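## Task

Take the red-capped tube out of the rack by the door and seat it fully in the front-row well that is second from the right on the rack by the window, counting all wells, occupied or empty, as viewed from the front of that rack's bench. No tube may touch the floor. Every other tube must stay fully seated in its rack. The glass breaks if a tube drops more than a few centimetres (about one well's depth) or is knocked hard. Release the tube and pull the hand away at the end. The robot must not topple or finish tilted, and the result must stay in place without the robot holding it.

## Robot and tools

ROBOT. A TidyBot++: a wheeled base (0.54 m long, 0.50 m wide, 0.38 m tall) on four driven casters, with a single seven-joint arm and a two-finger gripper. The shoulder is 0.12 m ahead of the base centre and 0.68 m up. The arm begins folded with the hand pointing down; folded, the hand reaches up to 0.08 m beyond the base front and the elbow sits up to 1.15 m high. A downward-pointing hand can reach about 0.94 m high at most, and only near the base. Segments: upper arm 0.42 m, forearm 0.31 m, hand 0.31 m (wrist to hand point). Cameras: base_camera (fixed on the base) and wrist_camera (looks along the hand).

FRAMES. Base frame: origin on the floor below the base centre, x forward, y left, z up. hand_pose is in this frame and marks the point between the finger pads; its z axis runs out along the fingers, and the fingers close along its y axis. Odometry frame = the base frame at the start of the scene. Heading is positive to the left, range -3.142 to 3.142. base_tilt is in degrees, positive when leaning forward or right.

execute_actions. Argument actions: a list holding one action or none (empty list just reports state and images). An action may contain:
- base: a dict with exactly one key, a relative move measured from where the base last reported itself. translate_m: metres straight ahead (+ forward), -2 to 2. strafe_m: metres sideways (+ left), -2 to 2. rotate_rad: radians turned in place (+ counter-clockwise from above), -6.3 to 6.3.
- joints: a single dict for the one arm, naming absolute targets (not offsets): joint_1_rad through joint_7_rad in radians, and gripper_pos from 0 (open) to 1 (closed). Ranges: joint_2_rad -2.249 to 2.249; joint_4_rad -2.579 to 2.579; joint_6_rad -2.099 to 2.099; joints 1, 3, 5, 7 accept any angle but go the short way, so turn further in steps under half a turn. joint_1_rad positive turns the arm clockwise from above (opposite to heading). With joint_1_rad = 0, joint_3_rad = 3.14, joint_5_rad = 0 the arm moves in the base x-z plane; segment angles from vertical (forward positive) are upper = joint_2_rad, forearm = joint_2_rad - joint_4_rad, hand = that minus joint_6_rad. Reach forward of the shoulder = sum of length x sin(angle); height above it = sum of length x cos(angle). joint_7_rad = 1.57 with the hand down makes the fingers open left-right. Finger gap is about 85 x (1 - gripper_pos) mm; closed fingertips reach about 20 mm beyond the hand point.
- speeds: optional caps for this action only: translate_m and strafe_m 0.05 to 0.5 m/s, rotate_rad 0.1 to 1.57 rad/s (the top values are defaults). A base move needing over 8.667 s is refused; any action is limited to 15 s.
Argument cameras: list of base_camera, wrist_camera or all; omitted/null means all, [] means none. Unknown keys or out-of-range values reject the call with no motion. Any joint or the base you omit may keep pushing toward its previous target.

wait: seconds, 0 to 10; nothing new is commanded. zoom_image: camera (base_camera or wrist_camera) and region [x0, y0, x1, y1] in pixels of that camera's newest full image, top-left origin, at most 504 x 504. finished_scene: scene, integer 1 or 2; ends that scene permanently and reports success, then gives the next task. After a continuation from a summary, first send an empty actions list to learn the scene and task.

RESULT LINES. base_status and joint_status describe how each motion of the last accepted action ended. done: reached (for the base it only means the wheels turned enough; slipping or blocking may leave it short). off_target: came to rest elsewhere and may still push. contact_stop/time_out: target dropped, holds in place. joint command not followed with cause: targets withheld, often because arm parts would collide; not_followed joints may be retried on later actions. on_its_own lists uncommanded motion. Gripper at 1 showing done means it holds nothing; off_target with a reading means something is gripped. motor_effort gives percent of maximum, peak in brackets, with some bias and noise. ARM HIT means a hard hit against the base or itself. MOTOR HOT appears from 60 °C; at 75 °C an OVER-TEMPERATURE FAULT makes the arm sag and keys show limit_stop_at_motor_heat (resend them). If a result reports a stop, the rest of that reply's motion calls are skipped.

ACCURACY. Friction and sag leave the hand a centimetre or two off (more when stretched or loaded); correct by sending last command + (wanted - read) per joint, but never command a loaded joint to its read angle. hand_pose itself may be off; trust images. Odometry drifts a few cm and degrees over many moves. Calibration values for both cameras are provided; wrist_camera pose error grows with arm pose.

AVOID. Dropping or knocking tubes, letting one touch the floor, leaving the gripper as the only support. Driving while the arm is caught on something about 0.8 m or higher can tip the robot; horizontal shoves on a raised hand can lift wheels. Torque faults (joints 1-4 at 104.5 N m, 5-7 at 51.3 N m; warnings at 56.7 and 29.4) freeze the arm for 10 s. Blocked joints or base keep pushing; give new targets. Holding loads heats motors even while you think, so avoid long holds. Finish with hand open and clear, robot upright, and prefer short motion time.

Each tool is called after "Request:" as name([rows], argument=value, ...), one row to a line, values as JSON.

## Session

Request:
execute_actions(actions=[])

Scene clock: 0.00 s.
base_odometry: x=+0.000 y=+0.000 heading=+0.000 (m, m, rad; odometry frame)
base_tilt: forward=+0.3 right=+0.1 (deg)
base_status: not commanded
joint_positions: joint_1_rad=+0.031 joint_2_rad=-0.403 joint_3_rad=+3.176 joint_4_rad=-2.513 joint_5_rad=+0.021 joint_6_rad=-0.869 joint_7_rad=+1.558 gripper_pos=+0.000
joint_status: not commanded
motor_effort: joint_1_rad=+2 joint_2_rad=-1 joint_3_rad=-1 joint_4_rad=+14 joint_5_rad=+0 joint_6_rad=+1 joint_7_rad=+0 (%)
hand_pose: x=+0.2739 y=-0.0122 z=+0.6003 quat_wxyz=(+0.004, +0.996, -0.032, +0.081) (m; base frame)
pictures: base_camera, wrist_camera
Images, in order (width x height): base_camera 644x364, wrist_camera 644x476.

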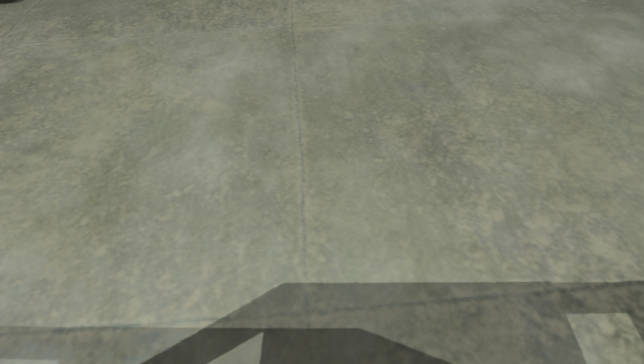

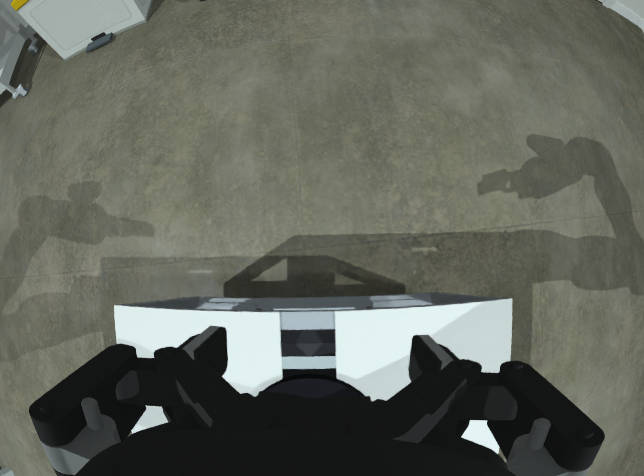

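Request:
execute_actions([
  {"joints":{"joint_1_rad":0,"joint_3_rad":3.14,"joint_5_rad":0,"joint_2_rad":-0.5,"joint_4_rad":-2.0,"joint_6_rad":-0.35}},
], cameras=["wrist_camera"])

Scene clock: 4.93 s.
base_odometry: x=+0.000 y=+0.000 heading=+0.000 (m, m, rad; odometry frame)
base_tilt: forward=+0.2 right=+0.1 (deg)
base_status: not commanded
joint_positions: joint_1_rad=+0.025 joint_2_rad=-0.480 joint_3_rad=+3.163 joint_4_rad=-2.017 joint_5_rad=+0.021 joint_6_rad=-0.392 joint_7_rad=+1.558 gripper_pos=+0.000
joint_status: all done
motor_effort: joint_1_rad=+2(2) joint_2_rad=-5(6) joint_3_rad=-1(1) joint_4_rad=+19(20) joint_5_rad=+0(0) joint_6_rad=+9(8) joint_7_rad=+1(0) (%)
hand_pose: x=+0.5300 y=-0.0222 z=+0.9566 quat_wxyz=(+0.014, +0.822, -0.021, +0.570) (m; base frame)
pictures: wrist_camera
camera_calibration (this result's frames):
wrist_camera: T_world_to_cam=[[-0.0302147, -0.99818, 0.0521846, -0.0645882], [-0.37705, -0.0369693, -0.925455, 1.13431], [0.9257, -0.0476385, -0.375247, 0.007615], [0, 0, 0, 1]] pos_world=[0.418691, -0.0221733, 1.05598]
Images, in order (width x height): wrist_camera 644x476.

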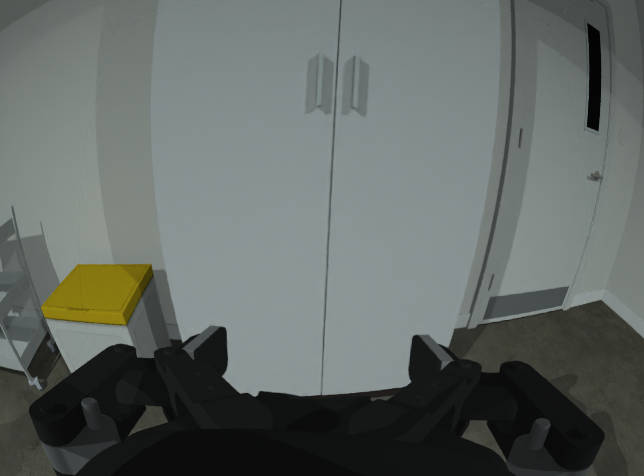

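Request:
execute_actions([
  {"base":{"rotate_rad":-1.5}},
])

Scene clock: 9.23 s.
base_odometry: x=+0.000 y=+0.000 heading=-1.500 (m, m, rad; odometry frame)
base_tilt: forward=+0.3 right=+0.1 (deg)
base_status: done
joint_positions: joint_1_rad=+0.020 joint_2_rad=-0.480 joint_3_rad=+3.156 joint_4_rad=-2.017 joint_5_rad=+0.021 joint_6_rad=-0.392 joint_7_rad=+1.558 gripper_pos=+0.000
joint_status: not commanded
motor_effort: joint_1_rad=+1(0) joint_2_rad=-4(5) joint_3_rad=+0(1) joint_4_rad=+19(19) joint_5_rad=+1(0) joint_6_rad=+8(9) joint_7_rad=+0(0) (%)
hand_pose: x=+0.5302 y=-0.0166 z=+0.9566 quat_wxyz=(+0.012, +0.822, -0.015, +0.570) (m; base frame)
pictures: base_camera, wrist_camera
camera_calibration (this result's frames):
wrist_camera: T_world_to_cam=[[-0.0190125, -0.998282, 0.0554189, -0.0681245], [-0.376663, -0.0441934, -0.925296, 1.13409], [0.926155, -0.0384664, -0.375175, 0.0075651], [0, 0, 0, 1]] pos_world=[0.418868, -0.0175971, 1.05598]
Images, in order (width x height): base_camera 644x364, wrist_camera 644x476.

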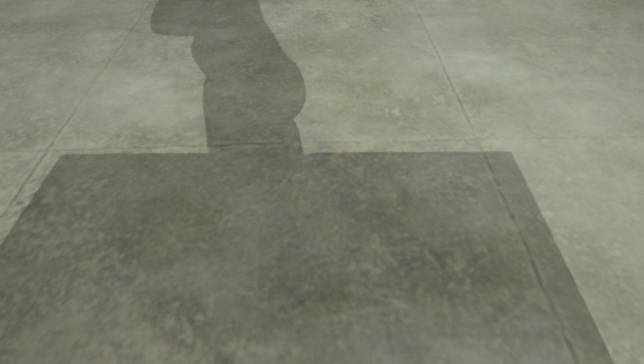

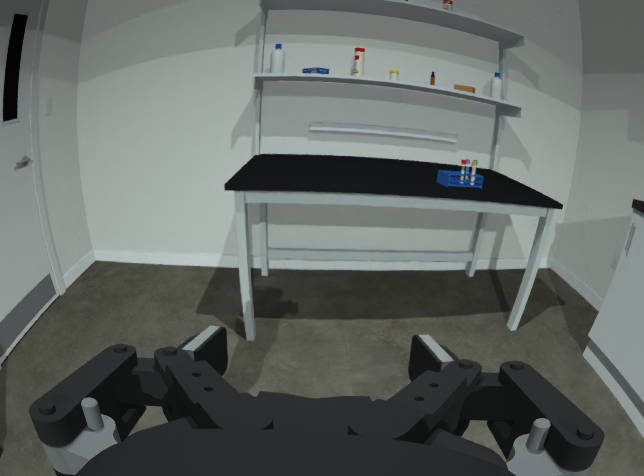

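Request:
zoom_image(camera="wrist_camera", region=[410, 140, 510, 210])

Region (410, 140, 510, 210) of wrist_camera's 644x476 image, scaled by 5.040; it fills the top 353 rows of this view, and the rest is white.

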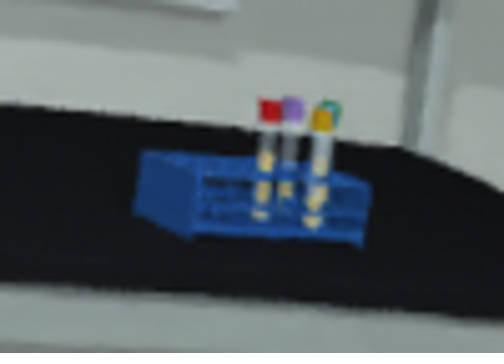

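Request:
execute_actions([
  {"base":{"translate_m":0.5},"joints":{"joint_1_rad":1.9}},
], cameras=["wrist_camera"])

Scene clock: 27.13 s.
base_odometry: x=+0.035 y=-0.499 heading=-1.500 (m, m, rad; odometry frame)
base_tilt: forward=+0.3 right=+0.1 (deg)
base_status: done
joint_positions: joint_1_rad=+1.878 joint_2_rad=-0.488 joint_3_rad=+3.154 joint_4_rad=-2.017 joint_5_rad=+0.021 joint_6_rad=-0.392 joint_7_rad=+1.558 gripper_pos=+0.000
joint_status: all done
motor_effort: joint_1_rad=+1(2) joint_2_rad=-4(8) joint_3_rad=+0(1) joint_4_rad=+18(20) joint_5_rad=+0(0) joint_6_rad=+9(10) joint_7_rad=+0(0) (%)
hand_pose: x=-0.0121 y=-0.3879 z=+0.9596 quat_wxyz=(+0.466, +0.479, -0.665, +0.333) (m; base frame)
pictures: wrist_camera
camera_calibration (this result's frames):
wrist_camera: T_world_to_cam=[[-0.952247, 0.300087, 0.0563307, 0.0423087], [0.0609172, 0.367508, -0.928023, 1.08387], [-0.29919, -0.880276, -0.368239, 0.148648], [0, 0, 0, 1]] pos_world=[0.0187359, -0.280177, 1.05821]
Images, in order (width x height): wrist_camera 644x476.

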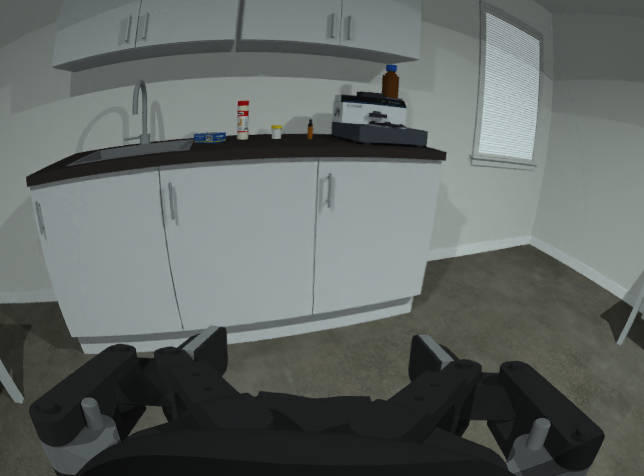

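Request:
execute_actions([
  {"base":{"strafe_m":-0.55},"joints":{"joint_1_rad":3.2}},
])

Scene clock: 34.80 s.
base_odometry: x=-0.514 y=-0.538 heading=-1.499 (m, m, rad; odometry frame)
base_tilt: forward=+0.2 right=+0.1 (deg)
base_status: done
joint_positions: joint_1_rad=+3.178 joint_2_rad=-0.490 joint_3_rad=+3.153 joint_4_rad=-2.017 joint_5_rad=+0.021 joint_6_rad=-0.392 joint_7_rad=+1.558 gripper_pos=+0.000
joint_status: all done
motor_effort: joint_1_rad=+1(2) joint_2_rad=-4(6) joint_3_rad=-1(1) joint_4_rad=+19(19) joint_5_rad=+0(0) joint_6_rad=+9(9) joint_7_rad=+0(0) (%)
hand_pose: x=-0.2893 y=+0.0219 z=+0.9605 quat_wxyz=(+0.574, -0.020, -0.819, -0.016) (m; base frame)
pictures: base_camera, wrist_camera
camera_calibration (this result's frames):
wrist_camera: T_world_to_cam=[[0.0334726, 0.997818, 0.0569057, -0.0753844], [0.368339, 0.0406136, -0.928804, 1.04783], [-0.929089, 0.0520501, -0.366176, 0.222186], [0, 0, 0, 1]] pos_world=[-0.177001, 0.021099, 1.05888]
Images, in order (width x height): base_camera 644x364, wrist_camera 644x476.

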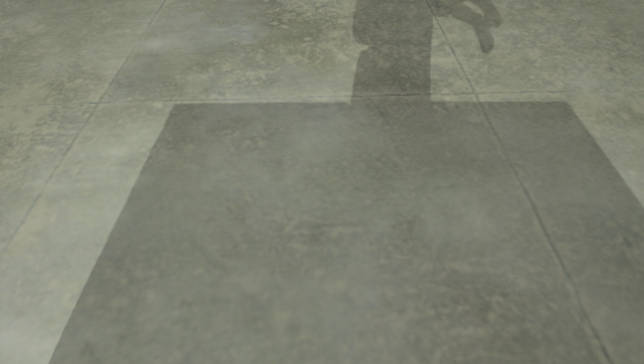

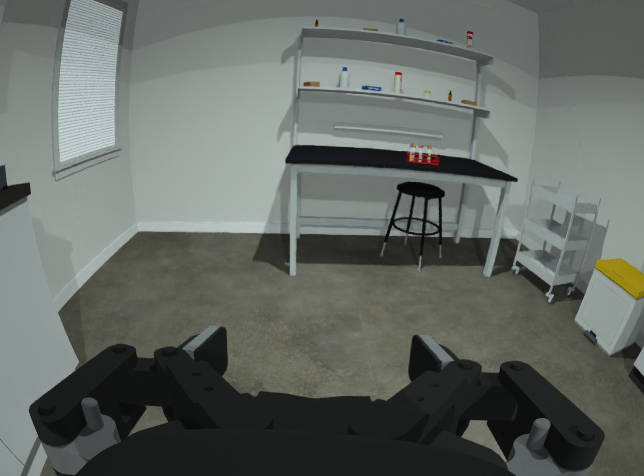

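Request:
zoom_image(camera="wrist_camera", region=[385, 130, 465, 180])

Region (385, 130, 465, 180) of wrist_camera's 644x476 image, scaled by 6.300; it fills the top 315 rows of this view, and the rest is white.

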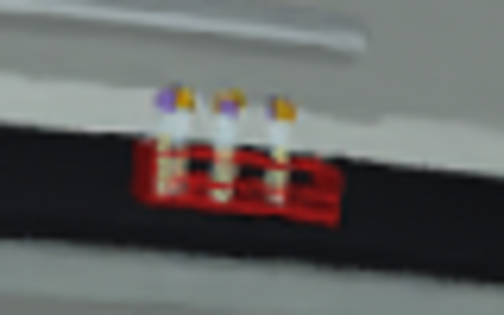

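Request:
execute_actions([
  {"base":{"translate_m":0.5},"joints":{"joint_1_rad":0.02,"joint_6_rad":-0.6,"joint_5_rad":-0.03}},
], cameras=[])

Request:
execute_actions([
  {"base":{"rotate_rad":0.045}},
])

Scene clock: 48.27 s.
base_odometry: x=-0.478 y=-1.037 heading=-1.500 (m, m, rad; odometry frame)
base_tilt: forward=+0.3 right=+0.1 (deg)
base_status: done
joint_positions: joint_1_rad=+6.281 joint_2_rad=-0.494 joint_3_rad=+3.153 joint_4_rad=-2.017 joint_5_rad=+0.006 joint_6_rad=-0.552 joint_7_rad=+1.558 gripper_pos=+0.000
joint_status: all done
motor_effort: joint_1_rad=+1(2) joint_2_rad=-3(9) joint_3_rad=+0(1) joint_4_rad=+19(20) joint_5_rad=+0(0) joint_6_rad=+8(8) joint_7_rad=+1(0) (%)
hand_pose: x=+0.5062 y=-0.0042 z=+0.9173 quat_wxyz=(+0.001, -0.861, +0.009, -0.509) (m; base frame)
pictures: none
No camera images: the call's "cameras" was empty. Leave "cameras" out to get every camera's image.

Scene clock: 48.90 s.
base_odometry: x=-0.478 y=-1.037 heading=-1.455 (m, m, rad; odometry frame)
base_tilt: forward=+0.3 right=+0.2 (deg)
base_status: done
joint_positions: joint_1_rad=+6.283 joint_2_rad=-0.494 joint_3_rad=+3.151 joint_4_rad=-2.017 joint_5_rad=+0.005 joint_6_rad=-0.552 joint_7_rad=+1.558 gripper_pos=+0.000
joint_status: not commanded
motor_effort: joint_1_rad=+1(0) joint_2_rad=-4(4) joint_3_rad=+0(3) joint_4_rad=+19(19) joint_5_rad=+0(0) joint_6_rad=+8(8) joint_7_rad=+0(0) (%)
hand_pose: x=+0.5061 y=-0.0035 z=+0.9172 quat_wxyz=(+0.001, -0.861, +0.009, -0.509) (m; base frame)
pictures: base_camera, wrist_camera
camera_calibration (this result's frames):
wrist_camera: T_world_to_cam=[[0.0124772, -0.999165, 0.0389162, -0.0540564], [-0.505544, -0.0398822, -0.861879, 1.09621], [0.862711, -0.00892003, -0.505619, 0.167488], [0, 0, 0, 1]] pos_world=[0.41036, -0.00879819, 1.03159]
Images, in order (width x height): base_camera 644x364, wrist_camera 644x476.

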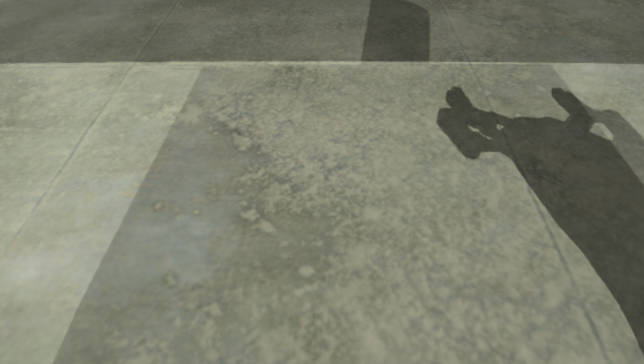

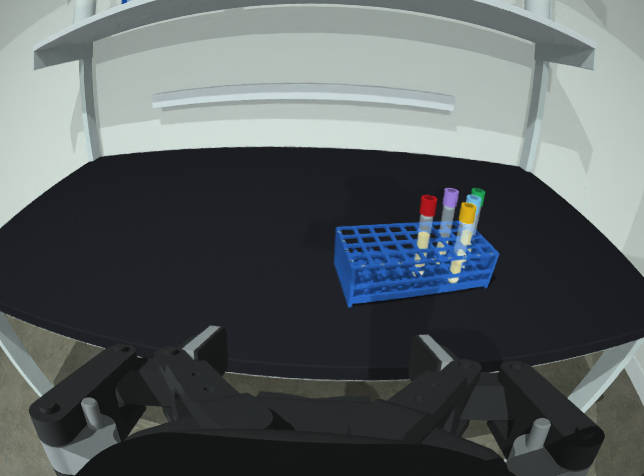

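Request:
zoom_image(camera="wrist_camera", region=[325, 175, 505, 315])

Region (325, 175, 505, 315) of wrist_camera's 644x476 image, scaled by 2.800.

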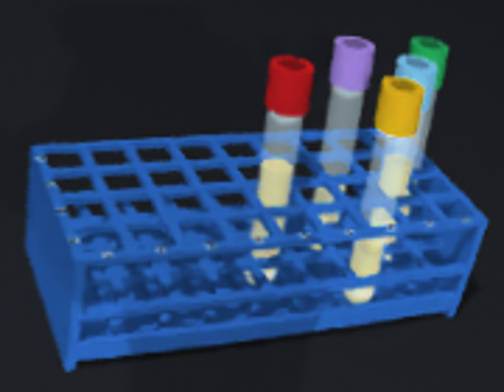

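Request:
execute_actions([
  {"base":{"strafe_m":-0.13},"joints":{"joint_2_rad":0.122,"joint_4_rad":-0.96,"joint_6_rad":-2.099,"joint_7_rad":1.81,"joint_3_rad":3.12,"gripper_pos":0.5}},
], cameras=[])

Request:
execute_actions([
  {"base":{"translate_m":0.26}},
])

Scene clock: 92.40 s.
base_odometry: x=-0.608 y=-1.053 heading=-1.455 (m, m, rad; odometry frame)
base_tilt: forward=+0.3 right=+0.2 (deg)
base_status: done
joint_positions: joint_1_rad=+6.284 joint_2_rad=+0.102 joint_3_rad=+3.144 joint_4_rad=-0.981 joint_5_rad=+0.004 joint_6_rad=-2.047 joint_7_rad=+1.787 gripper_pos=+0.500
joint_status: all done
joint sent to its limit — the command would take joint_6_rad past its lower limit, so that joint was sent only as far as its limit.
motor_effort: joint_1_rad=+2(0) joint_2_rad=-17(18) joint_3_rad=+0(1) joint_4_rad=+13(20) joint_5_rad=+0(1) joint_6_rad=+0(9) joint_7_rad=+0(0) (%)
hand_pose: x=+0.4431 y=-0.0006 z=+0.9363 quat_wxyz=(-0.002, -0.994, -0.106, -0.005) (m; base frame)
pictures: none
No camera images: the call's "cameras" was empty. Leave "cameras" out to get every camera's image.

Scene clock: 94.23 s.
base_odometry: x=-0.578 y=-1.311 heading=-1.455 (m, m, rad; odometry frame)
base_tilt: forward=+0.3 right=+0.1 (deg)
base_status: done
joint_positions: joint_1_rad=+6.284 joint_2_rad=+0.119 joint_3_rad=+3.143 joint_4_rad=-0.980 joint_5_rad=+0.004 joint_6_rad=-2.048 joint_7_rad=+1.787 gripper_pos=+0.500
joint_status: not commanded
motor_effort: joint_1_rad=+1(2) joint_2_rad=-17(20) joint_3_rad=+0(0) joint_4_rad=+13(14) joint_5_rad=+0(1) joint_6_rad=+0(1) joint_7_rad=+0(0) (%)
hand_pose: x=+0.4470 y=-0.0003 z=+0.9312 quat_wxyz=(-0.001, -0.994, -0.106, +0.003) (m; base frame)
pictures: base_camera, wrist_camera
camera_calibration (this result's frames):
wrist_camera: T_world_to_cam=[[0.265864, -0.964008, 0.00238617, -0.129896], [-0.963507, -0.265645, 0.0329632, 0.449986], [-0.0311429, -0.0110628, -0.999454, 1.08499], [0, 0, 0, 1]] pos_world=[0.50189, 0.00631895, 1.06987]
Images, in order (width x height): base_camera 644x364, wrist_camera 644x476.

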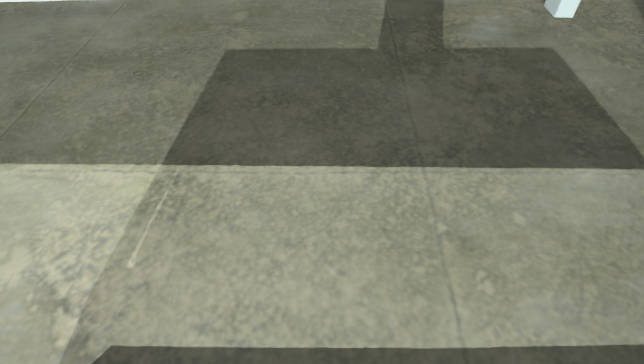

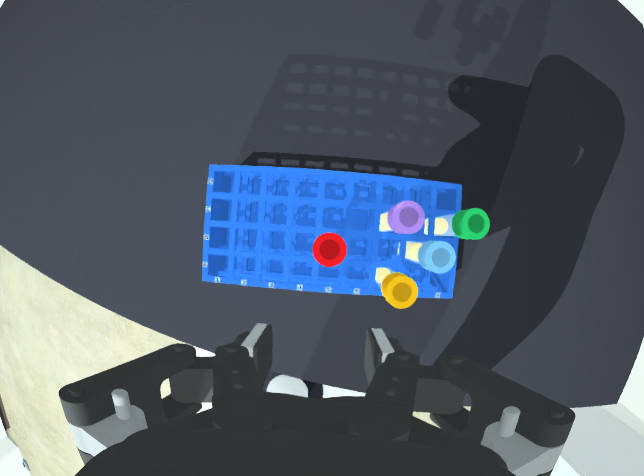

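Request:
zoom_image(camera="wrist_camera", region=[195, 155, 495, 365])

Region (195, 155, 495, 365) of wrist_camera's 644x476 image, scaled by 1.680; it fills the top 353 rows of this view, and the rest is white.

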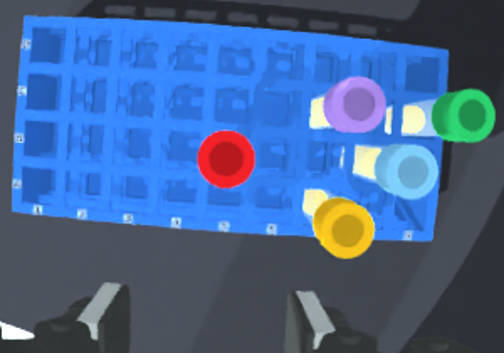

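Request:
execute_actions([
  {"base":{"translate_m":0.053},"joints":{"joint_4_rad":-1.045,"joint_1_rad":6.245}},
], cameras=["wrist_camera"])

Scene clock: 121.20 s.
base_odometry: x=-0.572 y=-1.364 heading=-1.455 (m, m, rad; odometry frame)
base_tilt: forward=+0.3 right=+0.1 (deg)
base_status: done
joint_positions: joint_1_rad=+6.262 joint_2_rad=+0.128 joint_3_rad=+3.141 joint_4_rad=-1.030 joint_5_rad=+0.004 joint_6_rad=-2.049 joint_7_rad=+1.787 gripper_pos=+0.500
joint_status: all done
motor_effort: joint_1_rad=+2(1) joint_2_rad=-18(22) joint_3_rad=-1(1) joint_4_rad=+13(14) joint_5_rad=+0(0) joint_6_rad=-1(2) joint_7_rad=+0(0) (%)
hand_pose: x=+0.4403 y=+0.0071 z=+0.9145 quat_wxyz=(+0.002, -0.993, -0.118, +0.033) (m; base frame)
pictures: wrist_camera
camera_calibration (this result's frames):
wrist_camera: T_world_to_cam=[[0.287581, -0.957658, -0.0137624, -0.115824], [-0.953479, -0.287623, 0.0902799, 0.389321], [-0.0904156, -0.0128406, -0.995821, 1.09097], [0, 0, 0, 1]] pos_world=[0.503159, 0.0150666, 1.04967]
Images, in order (width x height): wrist_camera 644x476.

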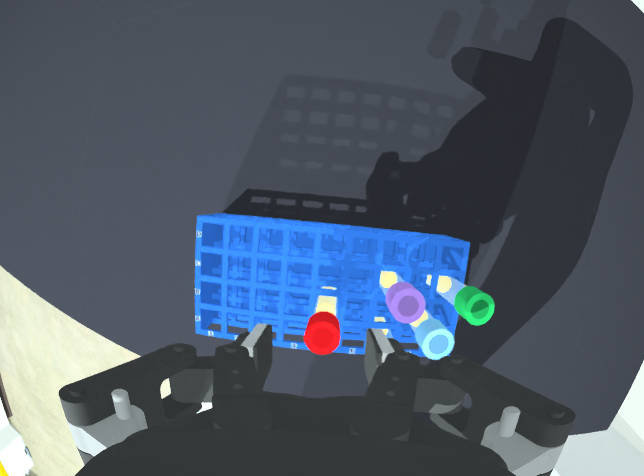

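Request:
execute_actions([
  {"joints":{"joint_2_rad":0.085,"joint_4_rad":-1.153,"joint_6_rad":-1.92,"joint_7_rad":1.70,"gripper_pos":0.64}},
], cameras=["wrist_camera"])

Scene clock: 139.00 s.
base_odometry: x=-0.572 y=-1.364 heading=-1.455 (m, m, rad; odometry frame)
base_tilt: forward=+0.3 right=+0.1 (deg)
base_status: not commanded
joint_positions: joint_1_rad=+6.262 joint_2_rad=+0.108 joint_3_rad=+3.141 joint_4_rad=-1.133 joint_5_rad=+0.004 joint_6_rad=-1.963 joint_7_rad=+1.720 gripper_pos=+0.640
joint_status: all done
motor_effort: joint_1_rad=+1(0) joint_2_rad=-18(18) joint_3_rad=-1(1) joint_4_rad=+14(14) joint_5_rad=+0(0) joint_6_rad=-1(1) joint_7_rad=+0(0) (%)
hand_pose: x=+0.4420 y=+0.0071 z=+0.8913 quat_wxyz=(+0.000, -0.996, -0.084, +0.031) (m; base frame)
pictures: wrist_camera
camera_calibration (this result's frames):
wrist_camera: T_world_to_cam=[[0.223411, -0.974685, -0.00878271, -0.0925828], [-0.970728, -0.223301, 0.0884503, 0.401803], [-0.0881723, -0.0112351, -0.996042, 1.06717], [0, 0, 0, 1]] pos_world=[0.504821, 0.0114736, 1.0266]
Images, in order (width x height): wrist_camera 644x476.

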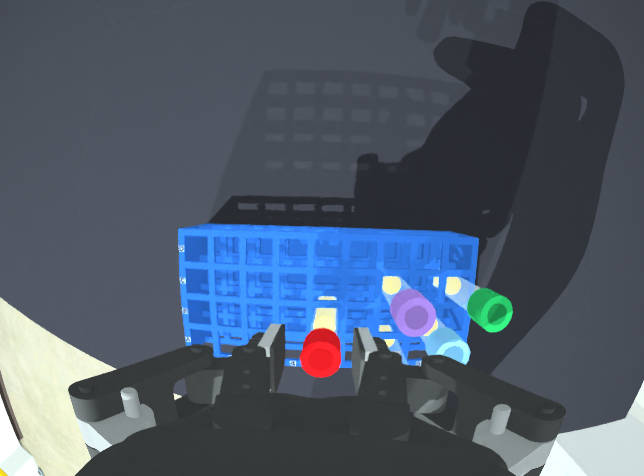

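Request:
zoom_image(camera="wrist_camera", region=[230, 280, 430, 420])

Region (230, 280, 430, 420) of wrist_camera's 644x476 image, scaled by 2.520; it fills the top 353 rows of this view, and the rest is white.

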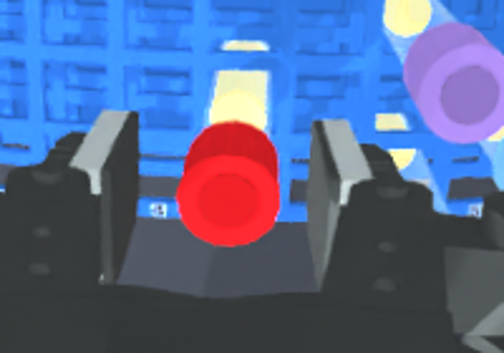

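Request:
execute_actions([
  {"joints":{"joint_2_rad":0.069,"joint_4_rad":-1.245,"joint_6_rad":-1.845,"gripper_pos":0.68}},
], cameras=["wrist_camera"])

Scene clock: 147.03 s.
base_odometry: x=-0.572 y=-1.364 heading=-1.455 (m, m, rad; odometry frame)
base_tilt: forward=+0.3 right=+0.1 (deg)
base_status: not commanded
joint_positions: joint_1_rad=+6.262 joint_2_rad=+0.092 joint_3_rad=+3.141 joint_4_rad=-1.227 joint_5_rad=+0.004 joint_6_rad=-1.891 joint_7_rad=+1.720 gripper_pos=+0.680
joint_status: all done
motor_effort: joint_1_rad=+2(1) joint_2_rad=-17(18) joint_3_rad=-2(2) joint_4_rad=+14(15) joint_5_rad=-1(0) joint_6_rad=+0(1) joint_7_rad=+0(1) (%)
hand_pose: x=+0.4407 y=+0.0070 z=+0.8688 quat_wxyz=(+0.000, -0.996, -0.085, +0.034) (m; base frame)
pictures: wrist_camera
camera_calibration (this result's frames):
wrist_camera: T_world_to_cam=[[0.223614, -0.974629, -0.00971251, -0.0918232], [-0.97022, -0.223532, 0.0933126, 0.398057], [-0.0931162, -0.0114427, -0.995589, 1.0465], [0, 0, 0, 1]] pos_world=[0.504182, 0.0114595, 1.00385]
Images, in order (width x height): wrist_camera 644x476.

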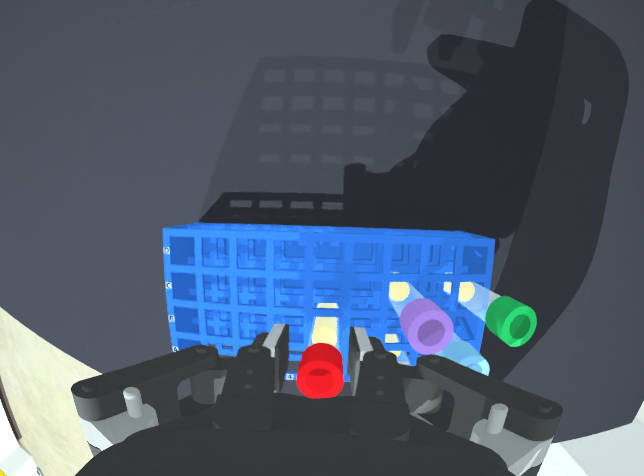

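Request:
execute_actions([
  {"joints":{"gripper_pos":1.0}},
], cameras=["wrist_camera"])

Scene clock: 150.97 s.
base_odometry: x=-0.572 y=-1.364 heading=-1.455 (m, m, rad; odometry frame)
base_tilt: forward=+0.2 right=+0.1 (deg)
base_status: not commanded
joint_positions: joint_1_rad=+6.262 joint_2_rad=+0.087 joint_3_rad=+3.141 joint_4_rad=-1.228 joint_5_rad=+0.004 joint_6_rad=-1.891 joint_7_rad=+1.720 gripper_pos=+0.822
joint_status: gripper_pos off_target (ended at +0.822, target +1.000)
motor_effort: joint_1_rad=+2(0) joint_2_rad=-17(18) joint_3_rad=-1(1) joint_4_rad=+14(14) joint_5_rad=+0(2) joint_6_rad=-2(2) joint_7_rad=+0(0) (%)
hand_pose: x=+0.4397 y=+0.0070 z=+0.8698 quat_wxyz=(+0.000, -0.996, -0.085, +0.032) (m; base frame)
pictures: wrist_camera
camera_calibration (this result's frames):
wrist_camera: T_world_to_cam=[[0.223662, -0.974625, -0.00903556, -0.0922173], [-0.970521, -0.223556, 0.090062, 0.399958], [-0.0897966, -0.0113743, -0.995895, 1.04621], [0, 0, 0, 1]] pos_world=[0.502739, 0.0114355, 1.00506]
Images, in order (width x height): wrist_camera 644x476.

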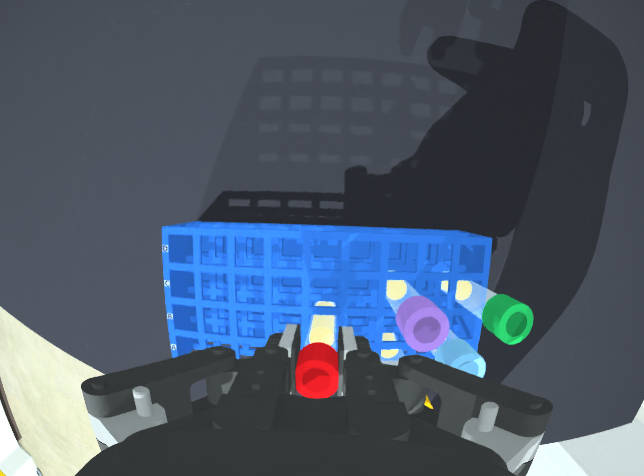

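Request:
execute_actions([
  {"joints":{"joint_2_rad":0.116,"joint_4_rad":-1.160,"joint_6_rad":-1.978}},
], cameras=[])

Request:
execute_actions([
  {"joints":{"joint_2_rad":0.132,"joint_4_rad":-1.075,"joint_6_rad":-2.047}},
], cameras=["wrist_camera"])

Scene clock: 162.37 s.
base_odometry: x=-0.572 y=-1.364 heading=-1.455 (m, m, rad; odometry frame)
base_tilt: forward=+0.3 right=+0.1 (deg)
base_status: not commanded
joint_positions: joint_1_rad=+6.262 joint_2_rad=+0.100 joint_3_rad=+3.141 joint_4_rad=-1.176 joint_5_rad=+0.004 joint_6_rad=-1.928 joint_7_rad=+1.720 gripper_pos=+0.822
joint_status: all done
motor_effort: joint_1_rad=+2(2) joint_2_rad=-18(19) joint_3_rad=-1(1) joint_4_rad=+14(15) joint_5_rad=+0(1) joint_6_rad=-1(2) joint_7_rad=+0(0) (%)
hand_pose: x=+0.4422 y=+0.0071 z=+0.8811 quat_wxyz=(+0.000, -0.996, -0.084, +0.031) (m; base frame)
pictures: none
No camera images: the call's "cameras" was empty. Leave "cameras" out to get every camera's image.

Scene clock: 163.23 s.
base_odometry: x=-0.572 y=-1.364 heading=-1.455 (m, m, rad; odometry frame)
base_tilt: forward=+0.3 right=+0.1 (deg)
base_status: not commanded
joint_positions: joint_1_rad=+6.262 joint_2_rad=+0.111 joint_3_rad=+3.141 joint_4_rad=-1.093 joint_5_rad=+0.004 joint_6_rad=-1.996 joint_7_rad=+1.720 gripper_pos=+0.822
joint_status: all done
motor_effort: joint_1_rad=+2(1) joint_2_rad=-17(17) joint_3_rad=-1(1) joint_4_rad=+14(14) joint_5_rad=+0(0) joint_6_rad=-2(2) joint_7_rad=+0(0) (%)
hand_pose: x=+0.4408 y=+0.0071 z=+0.9019 quat_wxyz=(+0.000, -0.996, -0.084, +0.029) (m; base frame)
pictures: wrist_camera
camera_calibration (this result's frames):
wrist_camera: T_world_to_cam=[[0.22335, -0.974706, -0.00799965, -0.0929128], [-0.971102, -0.223217, 0.0844681, 0.403484], [-0.0841172, -0.0110975, -0.996394, 1.07615], [0, 0, 0, 1]] pos_world=[0.503099, 0.0114444, 1.03745]
Images, in order (width x height): wrist_camera 644x476.

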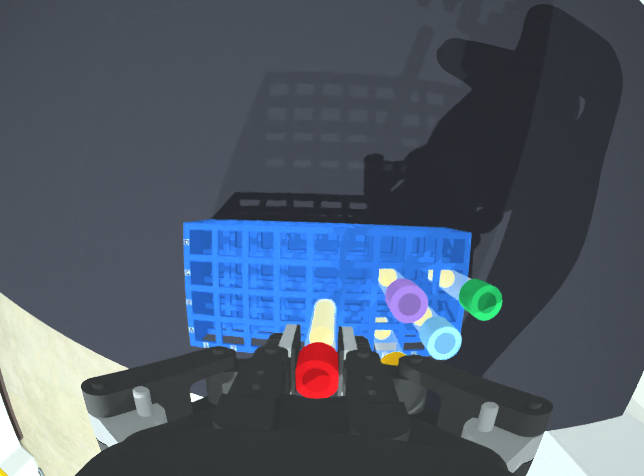

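Request:
execute_actions([
  {"joints":{"joint_2_rad":0.076,"joint_4_rad":-0.987,"joint_6_rad":-2.098}},
], cameras=["wrist_camera"])

Scene clock: 167.80 s.
base_odometry: x=-0.572 y=-1.364 heading=-1.455 (m, m, rad; odometry frame)
base_tilt: forward=+0.3 right=+0.1 (deg)
base_status: not commanded
joint_positions: joint_1_rad=+6.262 joint_2_rad=+0.087 joint_3_rad=+3.141 joint_4_rad=-1.005 joint_5_rad=+0.004 joint_6_rad=-2.046 joint_7_rad=+1.720 gripper_pos=+0.822
joint_status: all done
joint sent to its limit — the command would take joint_6_rad past its lower limit, so that joint was sent only as far as its limit.
motor_effort: joint_1_rad=+1(1) joint_2_rad=-17(19) joint_3_rad=+0(1) joint_4_rad=+13(14) joint_5_rad=+0(0) joint_6_rad=+0(2) joint_7_rad=+0(0) (%)
hand_pose: x=+0.4354 y=+0.0070 z=+0.9345 quat_wxyz=(-0.002, -0.996, -0.084, -0.002) (m; base frame)
pictures: wrist_camera
camera_calibration (this result's frames):
wrist_camera: T_world_to_cam=[[0.223291, -0.974741, 0.00454559, -0.10323], [-0.974503, -0.223126, 0.0236477, 0.453782], [-0.0220362, -0.00971002, -0.99971, 1.08432], [0, 0, 0, 1]] pos_world=[0.489156, 0.011157, 1.07374]
Images, in order (width x height): wrist_camera 644x476.

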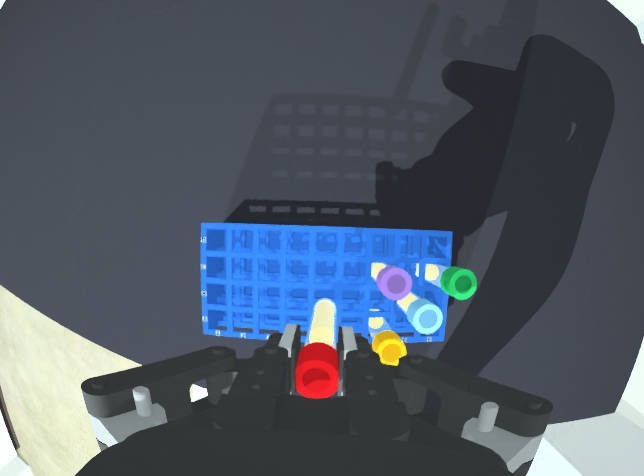

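Request:
execute_actions([
  {"base":{"translate_m":-2.0},"joints":{"joint_2_rad":-0.02,"joint_4_rad":-0.93}},
], cameras=["wrist_camera"])

Scene clock: 190.07 s.
base_odometry: x=-0.800 y=+0.623 heading=-1.456 (m, m, rad; odometry frame)
base_tilt: forward=+0.2 right=+0.1 (deg)
base_status: done
joint_positions: joint_1_rad=+6.262 joint_2_rad=-0.016 joint_3_rad=+3.139 joint_4_rad=-0.949 joint_5_rad=+0.001 joint_6_rad=-2.049 joint_7_rad=+1.720 gripper_pos=+0.822
joint_status: all done
motor_effort: joint_1_rad=+1(3) joint_2_rad=-12(21) joint_3_rad=-1(2) joint_4_rad=+13(14) joint_5_rad=+0(1) joint_6_rad=+1(3) joint_7_rad=+0(0) (%)
hand_pose: x=+0.4142 y=+0.0079 z=+0.9823 quat_wxyz=(-0.006, -0.993, -0.086, -0.080) (m; base frame)
pictures: wrist_camera
camera_calibration (this result's frames):
wrist_camera: T_world_to_cam=[[0.22376, -0.974042, 0.0342693, -0.127228], [-0.965443, -0.22633, -0.129204, 0.578619], [0.133606, -0.00417442, -0.991026, 1.05859], [0, 0, 0, 1]] pos_world=[0.445658, 0.0114524, 1.12821]
Images, in order (width x height): wrist_camera 644x476.

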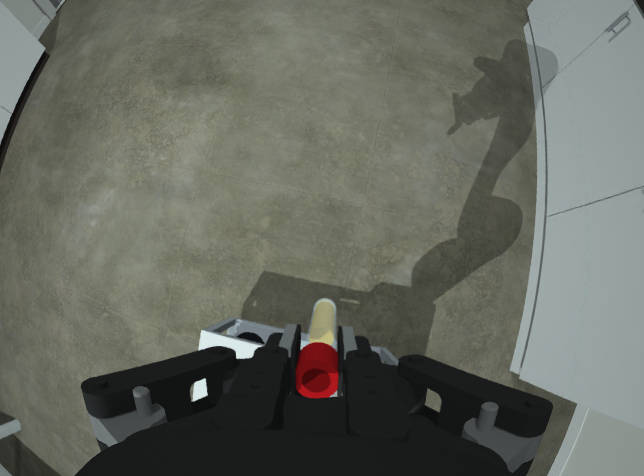

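Request:
execute_actions([
  {"base":{"rotate_rad":3.14},"joints":{"joint_1_rad":6.29,"joint_7_rad":1.55,"joint_3_rad":3.14}},
], cameras=[])

Request:
execute_actions([
  {"base":{"strafe_m":-1.0}},
])

Scene clock: 203.10 s.
base_odometry: x=-0.800 y=+0.623 heading=+1.683 (m, m, rad; odometry frame)
base_tilt: forward=+0.2 right=+0.1 (deg)
base_status: done
joint_positions: joint_1_rad=+6.282 joint_2_rad=-0.016 joint_3_rad=+3.139 joint_4_rad=-0.949 joint_5_rad=+0.001 joint_6_rad=-2.049 joint_7_rad=+1.563 gripper_pos=+0.822
joint_status: all done
motor_effort: joint_1_rad=+1(1) joint_2_rad=-12(16) joint_3_rad=-1(2) joint_4_rad=+13(13) joint_5_rad=+0(1) joint_6_rad=+2(1) joint_7_rad=+0(0) (%)
hand_pose: x=+0.4143 y=+0.0019 z=+0.9823 quat_wxyz=(+0.000, -0.997, +0.003, -0.080) (m; base frame)
pictures: none
No camera images: the call's "cameras" was empty. Leave "cameras" out to get every camera's image.

Scene clock: 206.50 s.
base_odometry: x=+0.194 y=+0.737 heading=+1.684 (m, m, rad; odometry frame)
base_tilt: forward=+0.3 right=+0.1 (deg)
base_status: done
joint_positions: joint_1_rad=+6.282 joint_2_rad=-0.016 joint_3_rad=+3.139 joint_4_rad=-0.949 joint_5_rad=+0.000 joint_6_rad=-2.049 joint_7_rad=+1.563 gripper_pos=+0.822
joint_status: not commanded
motor_effort: joint_1_rad=+1(3) joint_2_rad=-13(13) joint_3_rad=-1(1) joint_4_rad=+13(13) joint_5_rad=+0(1) joint_6_rad=+1(1) joint_7_rad=+0(0) (%)
hand_pose: x=+0.4143 y=+0.0022 z=+0.9823 quat_wxyz=(+0.000, -0.997, +0.002, -0.080) (m; base frame)
pictures: base_camera, wrist_camera
camera_calibration (this result's frames):
wrist_camera: T_world_to_cam=[[0.0508959, -0.998666, 0.00874391, -0.0360578], [-0.989826, -0.0516063, -0.132591, 0.590469], [0.132865, -0.00190662, -0.991132, 1.05896], [0, 0, 0, 1]] pos_world=[0.445598, -0.00351868, 1.12817]
Images, in order (width x height): base_camera 644x364, wrist_camera 644x476.

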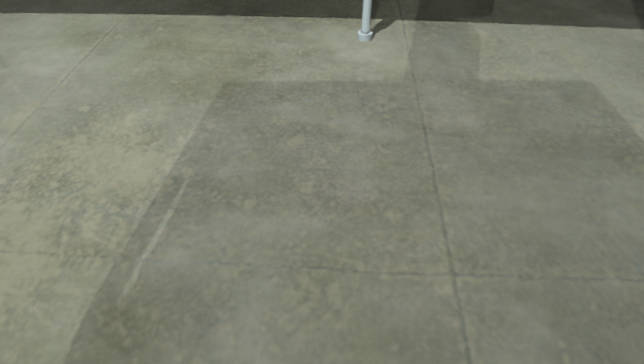

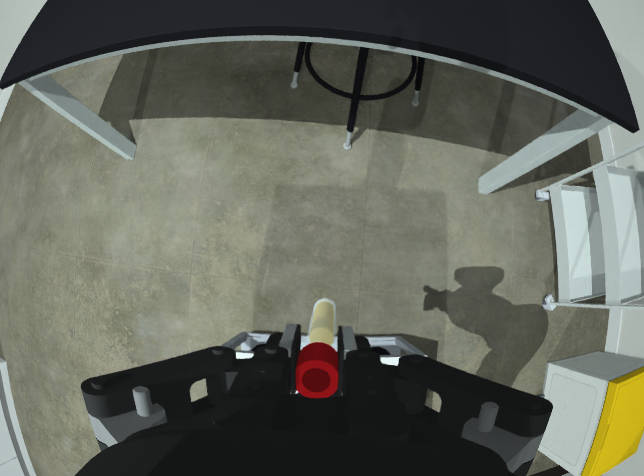

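Request:
execute_actions([
  {"base":{"translate_m":0.42}},
])

Scene clock: 213.10 s.
base_odometry: x=+0.146 y=+1.155 heading=+1.684 (m, m, rad; odometry frame)
base_tilt: forward=+0.3 right=+0.1 (deg)
base_status: done
joint_positions: joint_1_rad=+6.282 joint_2_rad=-0.012 joint_3_rad=+3.139 joint_4_rad=-0.949 joint_5_rad=+0.000 joint_6_rad=-2.049 joint_7_rad=+1.563 gripper_pos=+0.822
joint_status: not commanded
motor_effort: joint_1_rad=+2(2) joint_2_rad=-12(17) joint_3_rad=+0(0) joint_4_rad=+13(14) joint_5_rad=+0(1) joint_6_rad=+1(2) joint_7_rad=+0(0) (%)
hand_pose: x=+0.4154 y=+0.0022 z=+0.9812 quat_wxyz=(+0.000, -0.997, +0.002, -0.078) (m; base frame)
pictures: base_camera, wrist_camera
camera_calibration (this result's frames):
wrist_camera: T_world_to_cam=[[0.0509311, -0.998666, 0.00853579, -0.0359151], [-0.99037, -0.0516061, -0.128467, 0.587617], [0.128736, -0.00191065, -0.991677, 1.05992], [0, 0, 0, 1]] pos_world=[0.447338, -0.00351744, 1.12689]
Images, in order (width x height): base_camera 644x364, wrist_camera 644x476.

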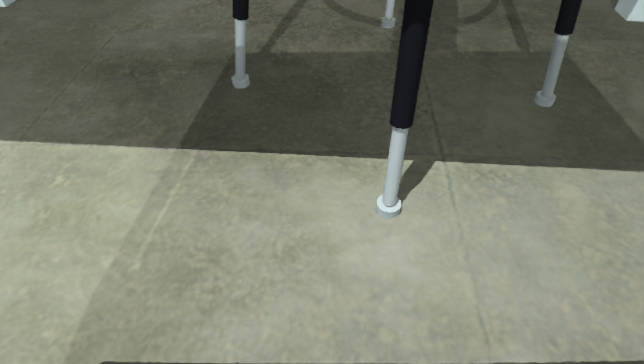

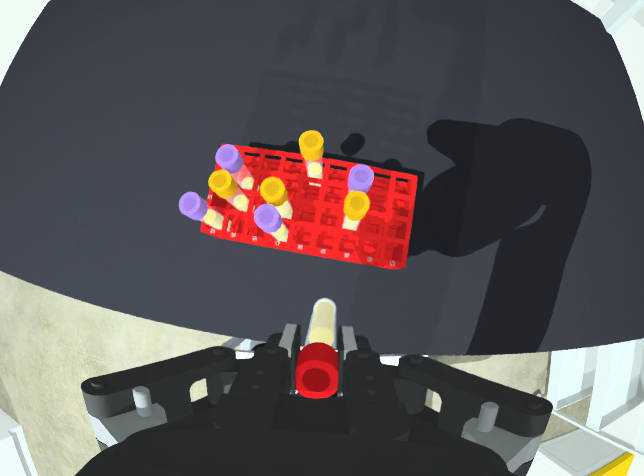

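Request:
zoom_image(camera="wrist_camera", region=[195, 125, 435, 325])

Region (195, 125, 435, 325) of wrist_camera's 644x476 image, scaled by 2.100.

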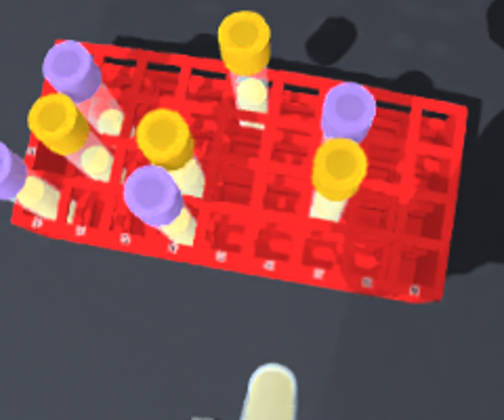

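Request:
execute_actions([
  {"base":{"strafe_m":-0.038},"joints":{"joint_2_rad":0.09,"joint_4_rad":-1.01,"joint_7_rad":1.80}},
], cameras=[])

Request:
execute_actions([
  {"base":{"translate_m":0.043},"speeds":{"translate_m":0.08}},
], cameras=["wrist_camera"])

Scene clock: 229.10 s.
base_odometry: x=+0.184 y=+1.159 heading=+1.684 (m, m, rad; odometry frame)
base_tilt: forward=+0.3 right=+0.2 (deg)
base_status: done
joint_positions: joint_1_rad=+6.283 joint_2_rad=+0.087 joint_3_rad=+3.139 joint_4_rad=-0.995 joint_5_rad=+0.000 joint_6_rad=-2.049 joint_7_rad=+1.783 gripper_pos=+0.822
joint_status: all done
motor_effort: joint_1_rad=+2(4) joint_2_rad=-17(20) joint_3_rad=-1(1) joint_4_rad=+14(14) joint_5_rad=+0(1) joint_6_rad=+0(2) joint_7_rad=+0(0) (%)
hand_pose: x=+0.4363 y=+0.0022 z=+0.9371 quat_wxyz=(+0.000, -0.994, -0.108, -0.005) (m; base frame)
pictures: none
No camera images: the call's "cameras" was empty. Leave "cameras" out to get every camera's image.

Scene clock: 230.20 s.
base_odometry: x=+0.180 y=+1.202 heading=+1.684 (m, m, rad; odometry frame)
base_tilt: forward=+0.3 right=+0.2 (deg)
base_status: done
joint_positions: joint_1_rad=+6.283 joint_2_rad=+0.089 joint_3_rad=+3.139 joint_4_rad=-0.995 joint_5_rad=+0.000 joint_6_rad=-2.050 joint_7_rad=+1.783 gripper_pos=+0.822
joint_status: not commanded
motor_effort: joint_1_rad=+1(2) joint_2_rad=-17(20) joint_3_rad=+0(0) joint_4_rad=+13(14) joint_5_rad=+0(0) joint_6_rad=-1(2) joint_7_rad=+0(0) (%)
hand_pose: x=+0.4365 y=+0.0022 z=+0.9367 quat_wxyz=(+0.000, -0.994, -0.108, -0.004) (m; base frame)
pictures: wrist_camera
camera_calibration (this result's frames):
wrist_camera: T_world_to_cam=[[0.268555, -0.963261, 0.00256112, -0.126043], [-0.963108, -0.268463, 0.0187398, 0.453459], [-0.0173638, -0.00749931, -0.999821, 1.08449], [0, 0, 0, 1]] pos_world=[0.48941, 0.00845705, 1.07612]
Images, in order (width x height): wrist_camera 644x476.

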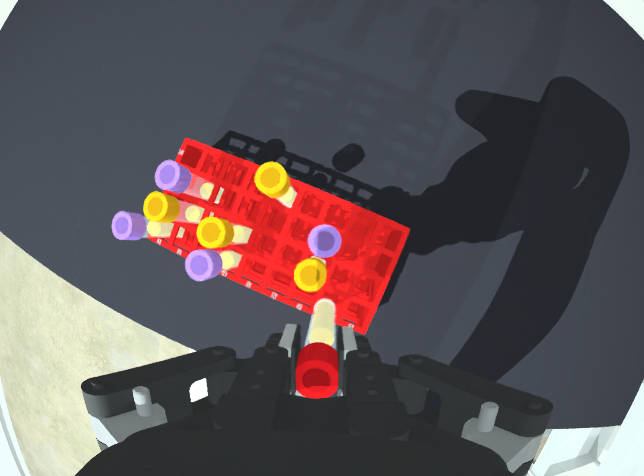

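Request:
zoom_image(camera="wrist_camera", region=[255, 220, 415, 350])

Region (255, 220, 415, 350) of wrist_camera's 644x476 image, scaled by 3.150; it fills the top 410 rows of this view, and the rest is white.

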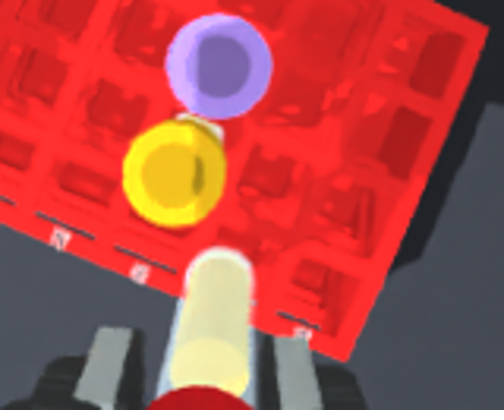

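Request:
execute_actions([
  {"base":{"strafe_m":-0.004},"joints":{"joint_2_rad":0.13,"joint_4_rad":-1.022}},
], cameras=["wrist_camera"])

Request:
zoom_image(camera="wrist_camera", region=[255, 220, 415, 350])

Scene clock: 241.53 s.
base_odometry: x=+0.183 y=+1.202 heading=+1.684 (m, m, rad; odometry frame)
base_tilt: forward=+0.3 right=+0.1 (deg)
base_status: done
joint_positions: joint_1_rad=+6.283 joint_2_rad=+0.116 joint_3_rad=+3.139 joint_4_rad=-1.002 joint_5_rad=+0.000 joint_6_rad=-2.050 joint_7_rad=+1.783 gripper_pos=+0.822
joint_status: all done
motor_effort: joint_1_rad=+1(4) joint_2_rad=-18(20) joint_3_rad=-1(1) joint_4_rad=+14(13) joint_5_rad=+0(1) joint_6_rad=-1(0) joint_7_rad=+0(0) (%)
hand_pose: x=+0.4422 y=+0.0023 z=+0.9262 quat_wxyz=(+0.002, -0.994, -0.108, +0.013) (m; base frame)
pictures: wrist_camera
camera_calibration (this result's frames):
wrist_camera: T_world_to_cam=[[0.268562, -0.963239, -0.00670839, -0.118883], [-0.961923, -0.268549, 0.0508534, 0.428864], [-0.0507855, -0.00720431, -0.998684, 1.08787], [0, 0, 0, 1]] pos_world=[0.499709, 0.00849516, 1.06383]
Images, in order (width x height): wrist_camera 644x476.

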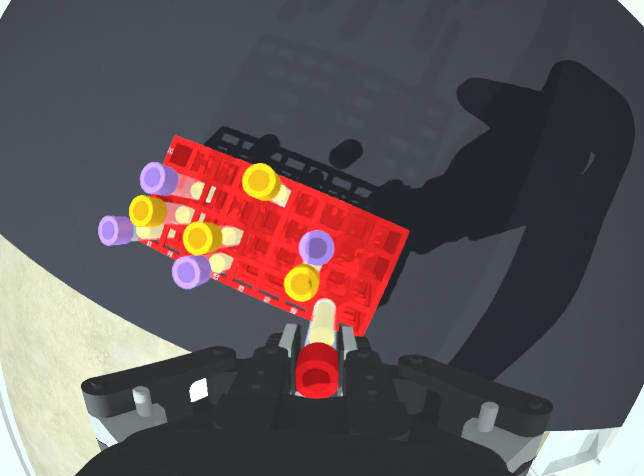

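Region (255, 220, 415, 350) of wrist_camera's 644x476 image, scaled by 3.150; it fills the top 410 rows of this view, and the rest is white.

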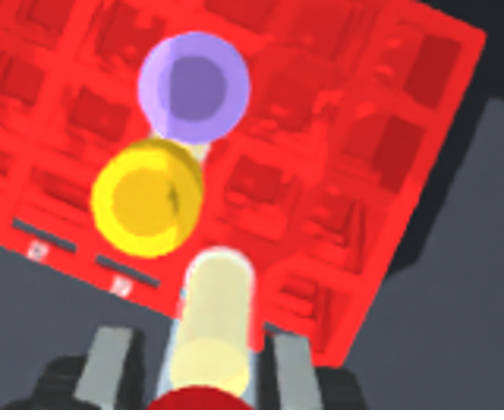

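Request:
execute_actions([
  {"joints":{"joint_2_rad":0.156,"joint_4_rad":-1.035,"joint_6_rad":-2.01}},
], cameras=["wrist_camera"])

Request:
zoom_image(camera="wrist_camera", region=[255, 220, 415, 350])

Scene clock: 249.33 s.
base_odometry: x=+0.183 y=+1.202 heading=+1.684 (m, m, rad; odometry frame)
base_tilt: forward=+0.3 right=+0.1 (deg)
base_status: not commanded
joint_positions: joint_1_rad=+6.283 joint_2_rad=+0.138 joint_3_rad=+3.139 joint_4_rad=-1.014 joint_5_rad=+0.000 joint_6_rad=-2.050 joint_7_rad=+1.783 gripper_pos=+0.822
joint_status: all done
motor_effort: joint_1_rad=+1(2) joint_2_rad=-16(19) joint_3_rad=-1(1) joint_4_rad=+13(14) joint_5_rad=+0(0) joint_6_rad=+1(2) joint_7_rad=+0(0) (%)
hand_pose: x=+0.4453 y=+0.0023 z=+0.9158 quat_wxyz=(+0.003, -0.994, -0.108, +0.030) (m; base frame)
pictures: wrist_camera
camera_calibration (this result's frames):
wrist_camera: T_world_to_cam=[[0.268179, -0.963239, -0.0158577, -0.111246], [-0.959615, -0.268549, 0.083783, 0.401219], [-0.0849616, -0.00725152, -0.996358, 1.09065], [0, 0, 0, 1]] pos_world=[0.507514, 0.00849969, 1.0513]
Images, in order (width x height): wrist_camera 644x476.

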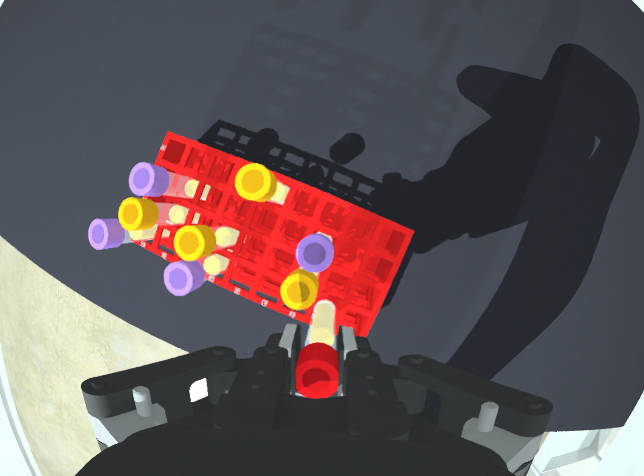

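Region (255, 220, 415, 350) of wrist_camera's 644x476 image, scaled by 3.150; it fills the top 410 rows of this view, and the rest is white.

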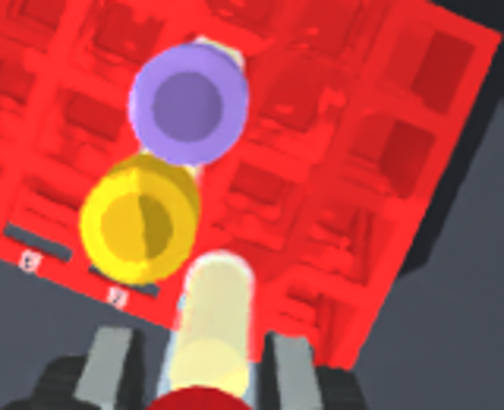

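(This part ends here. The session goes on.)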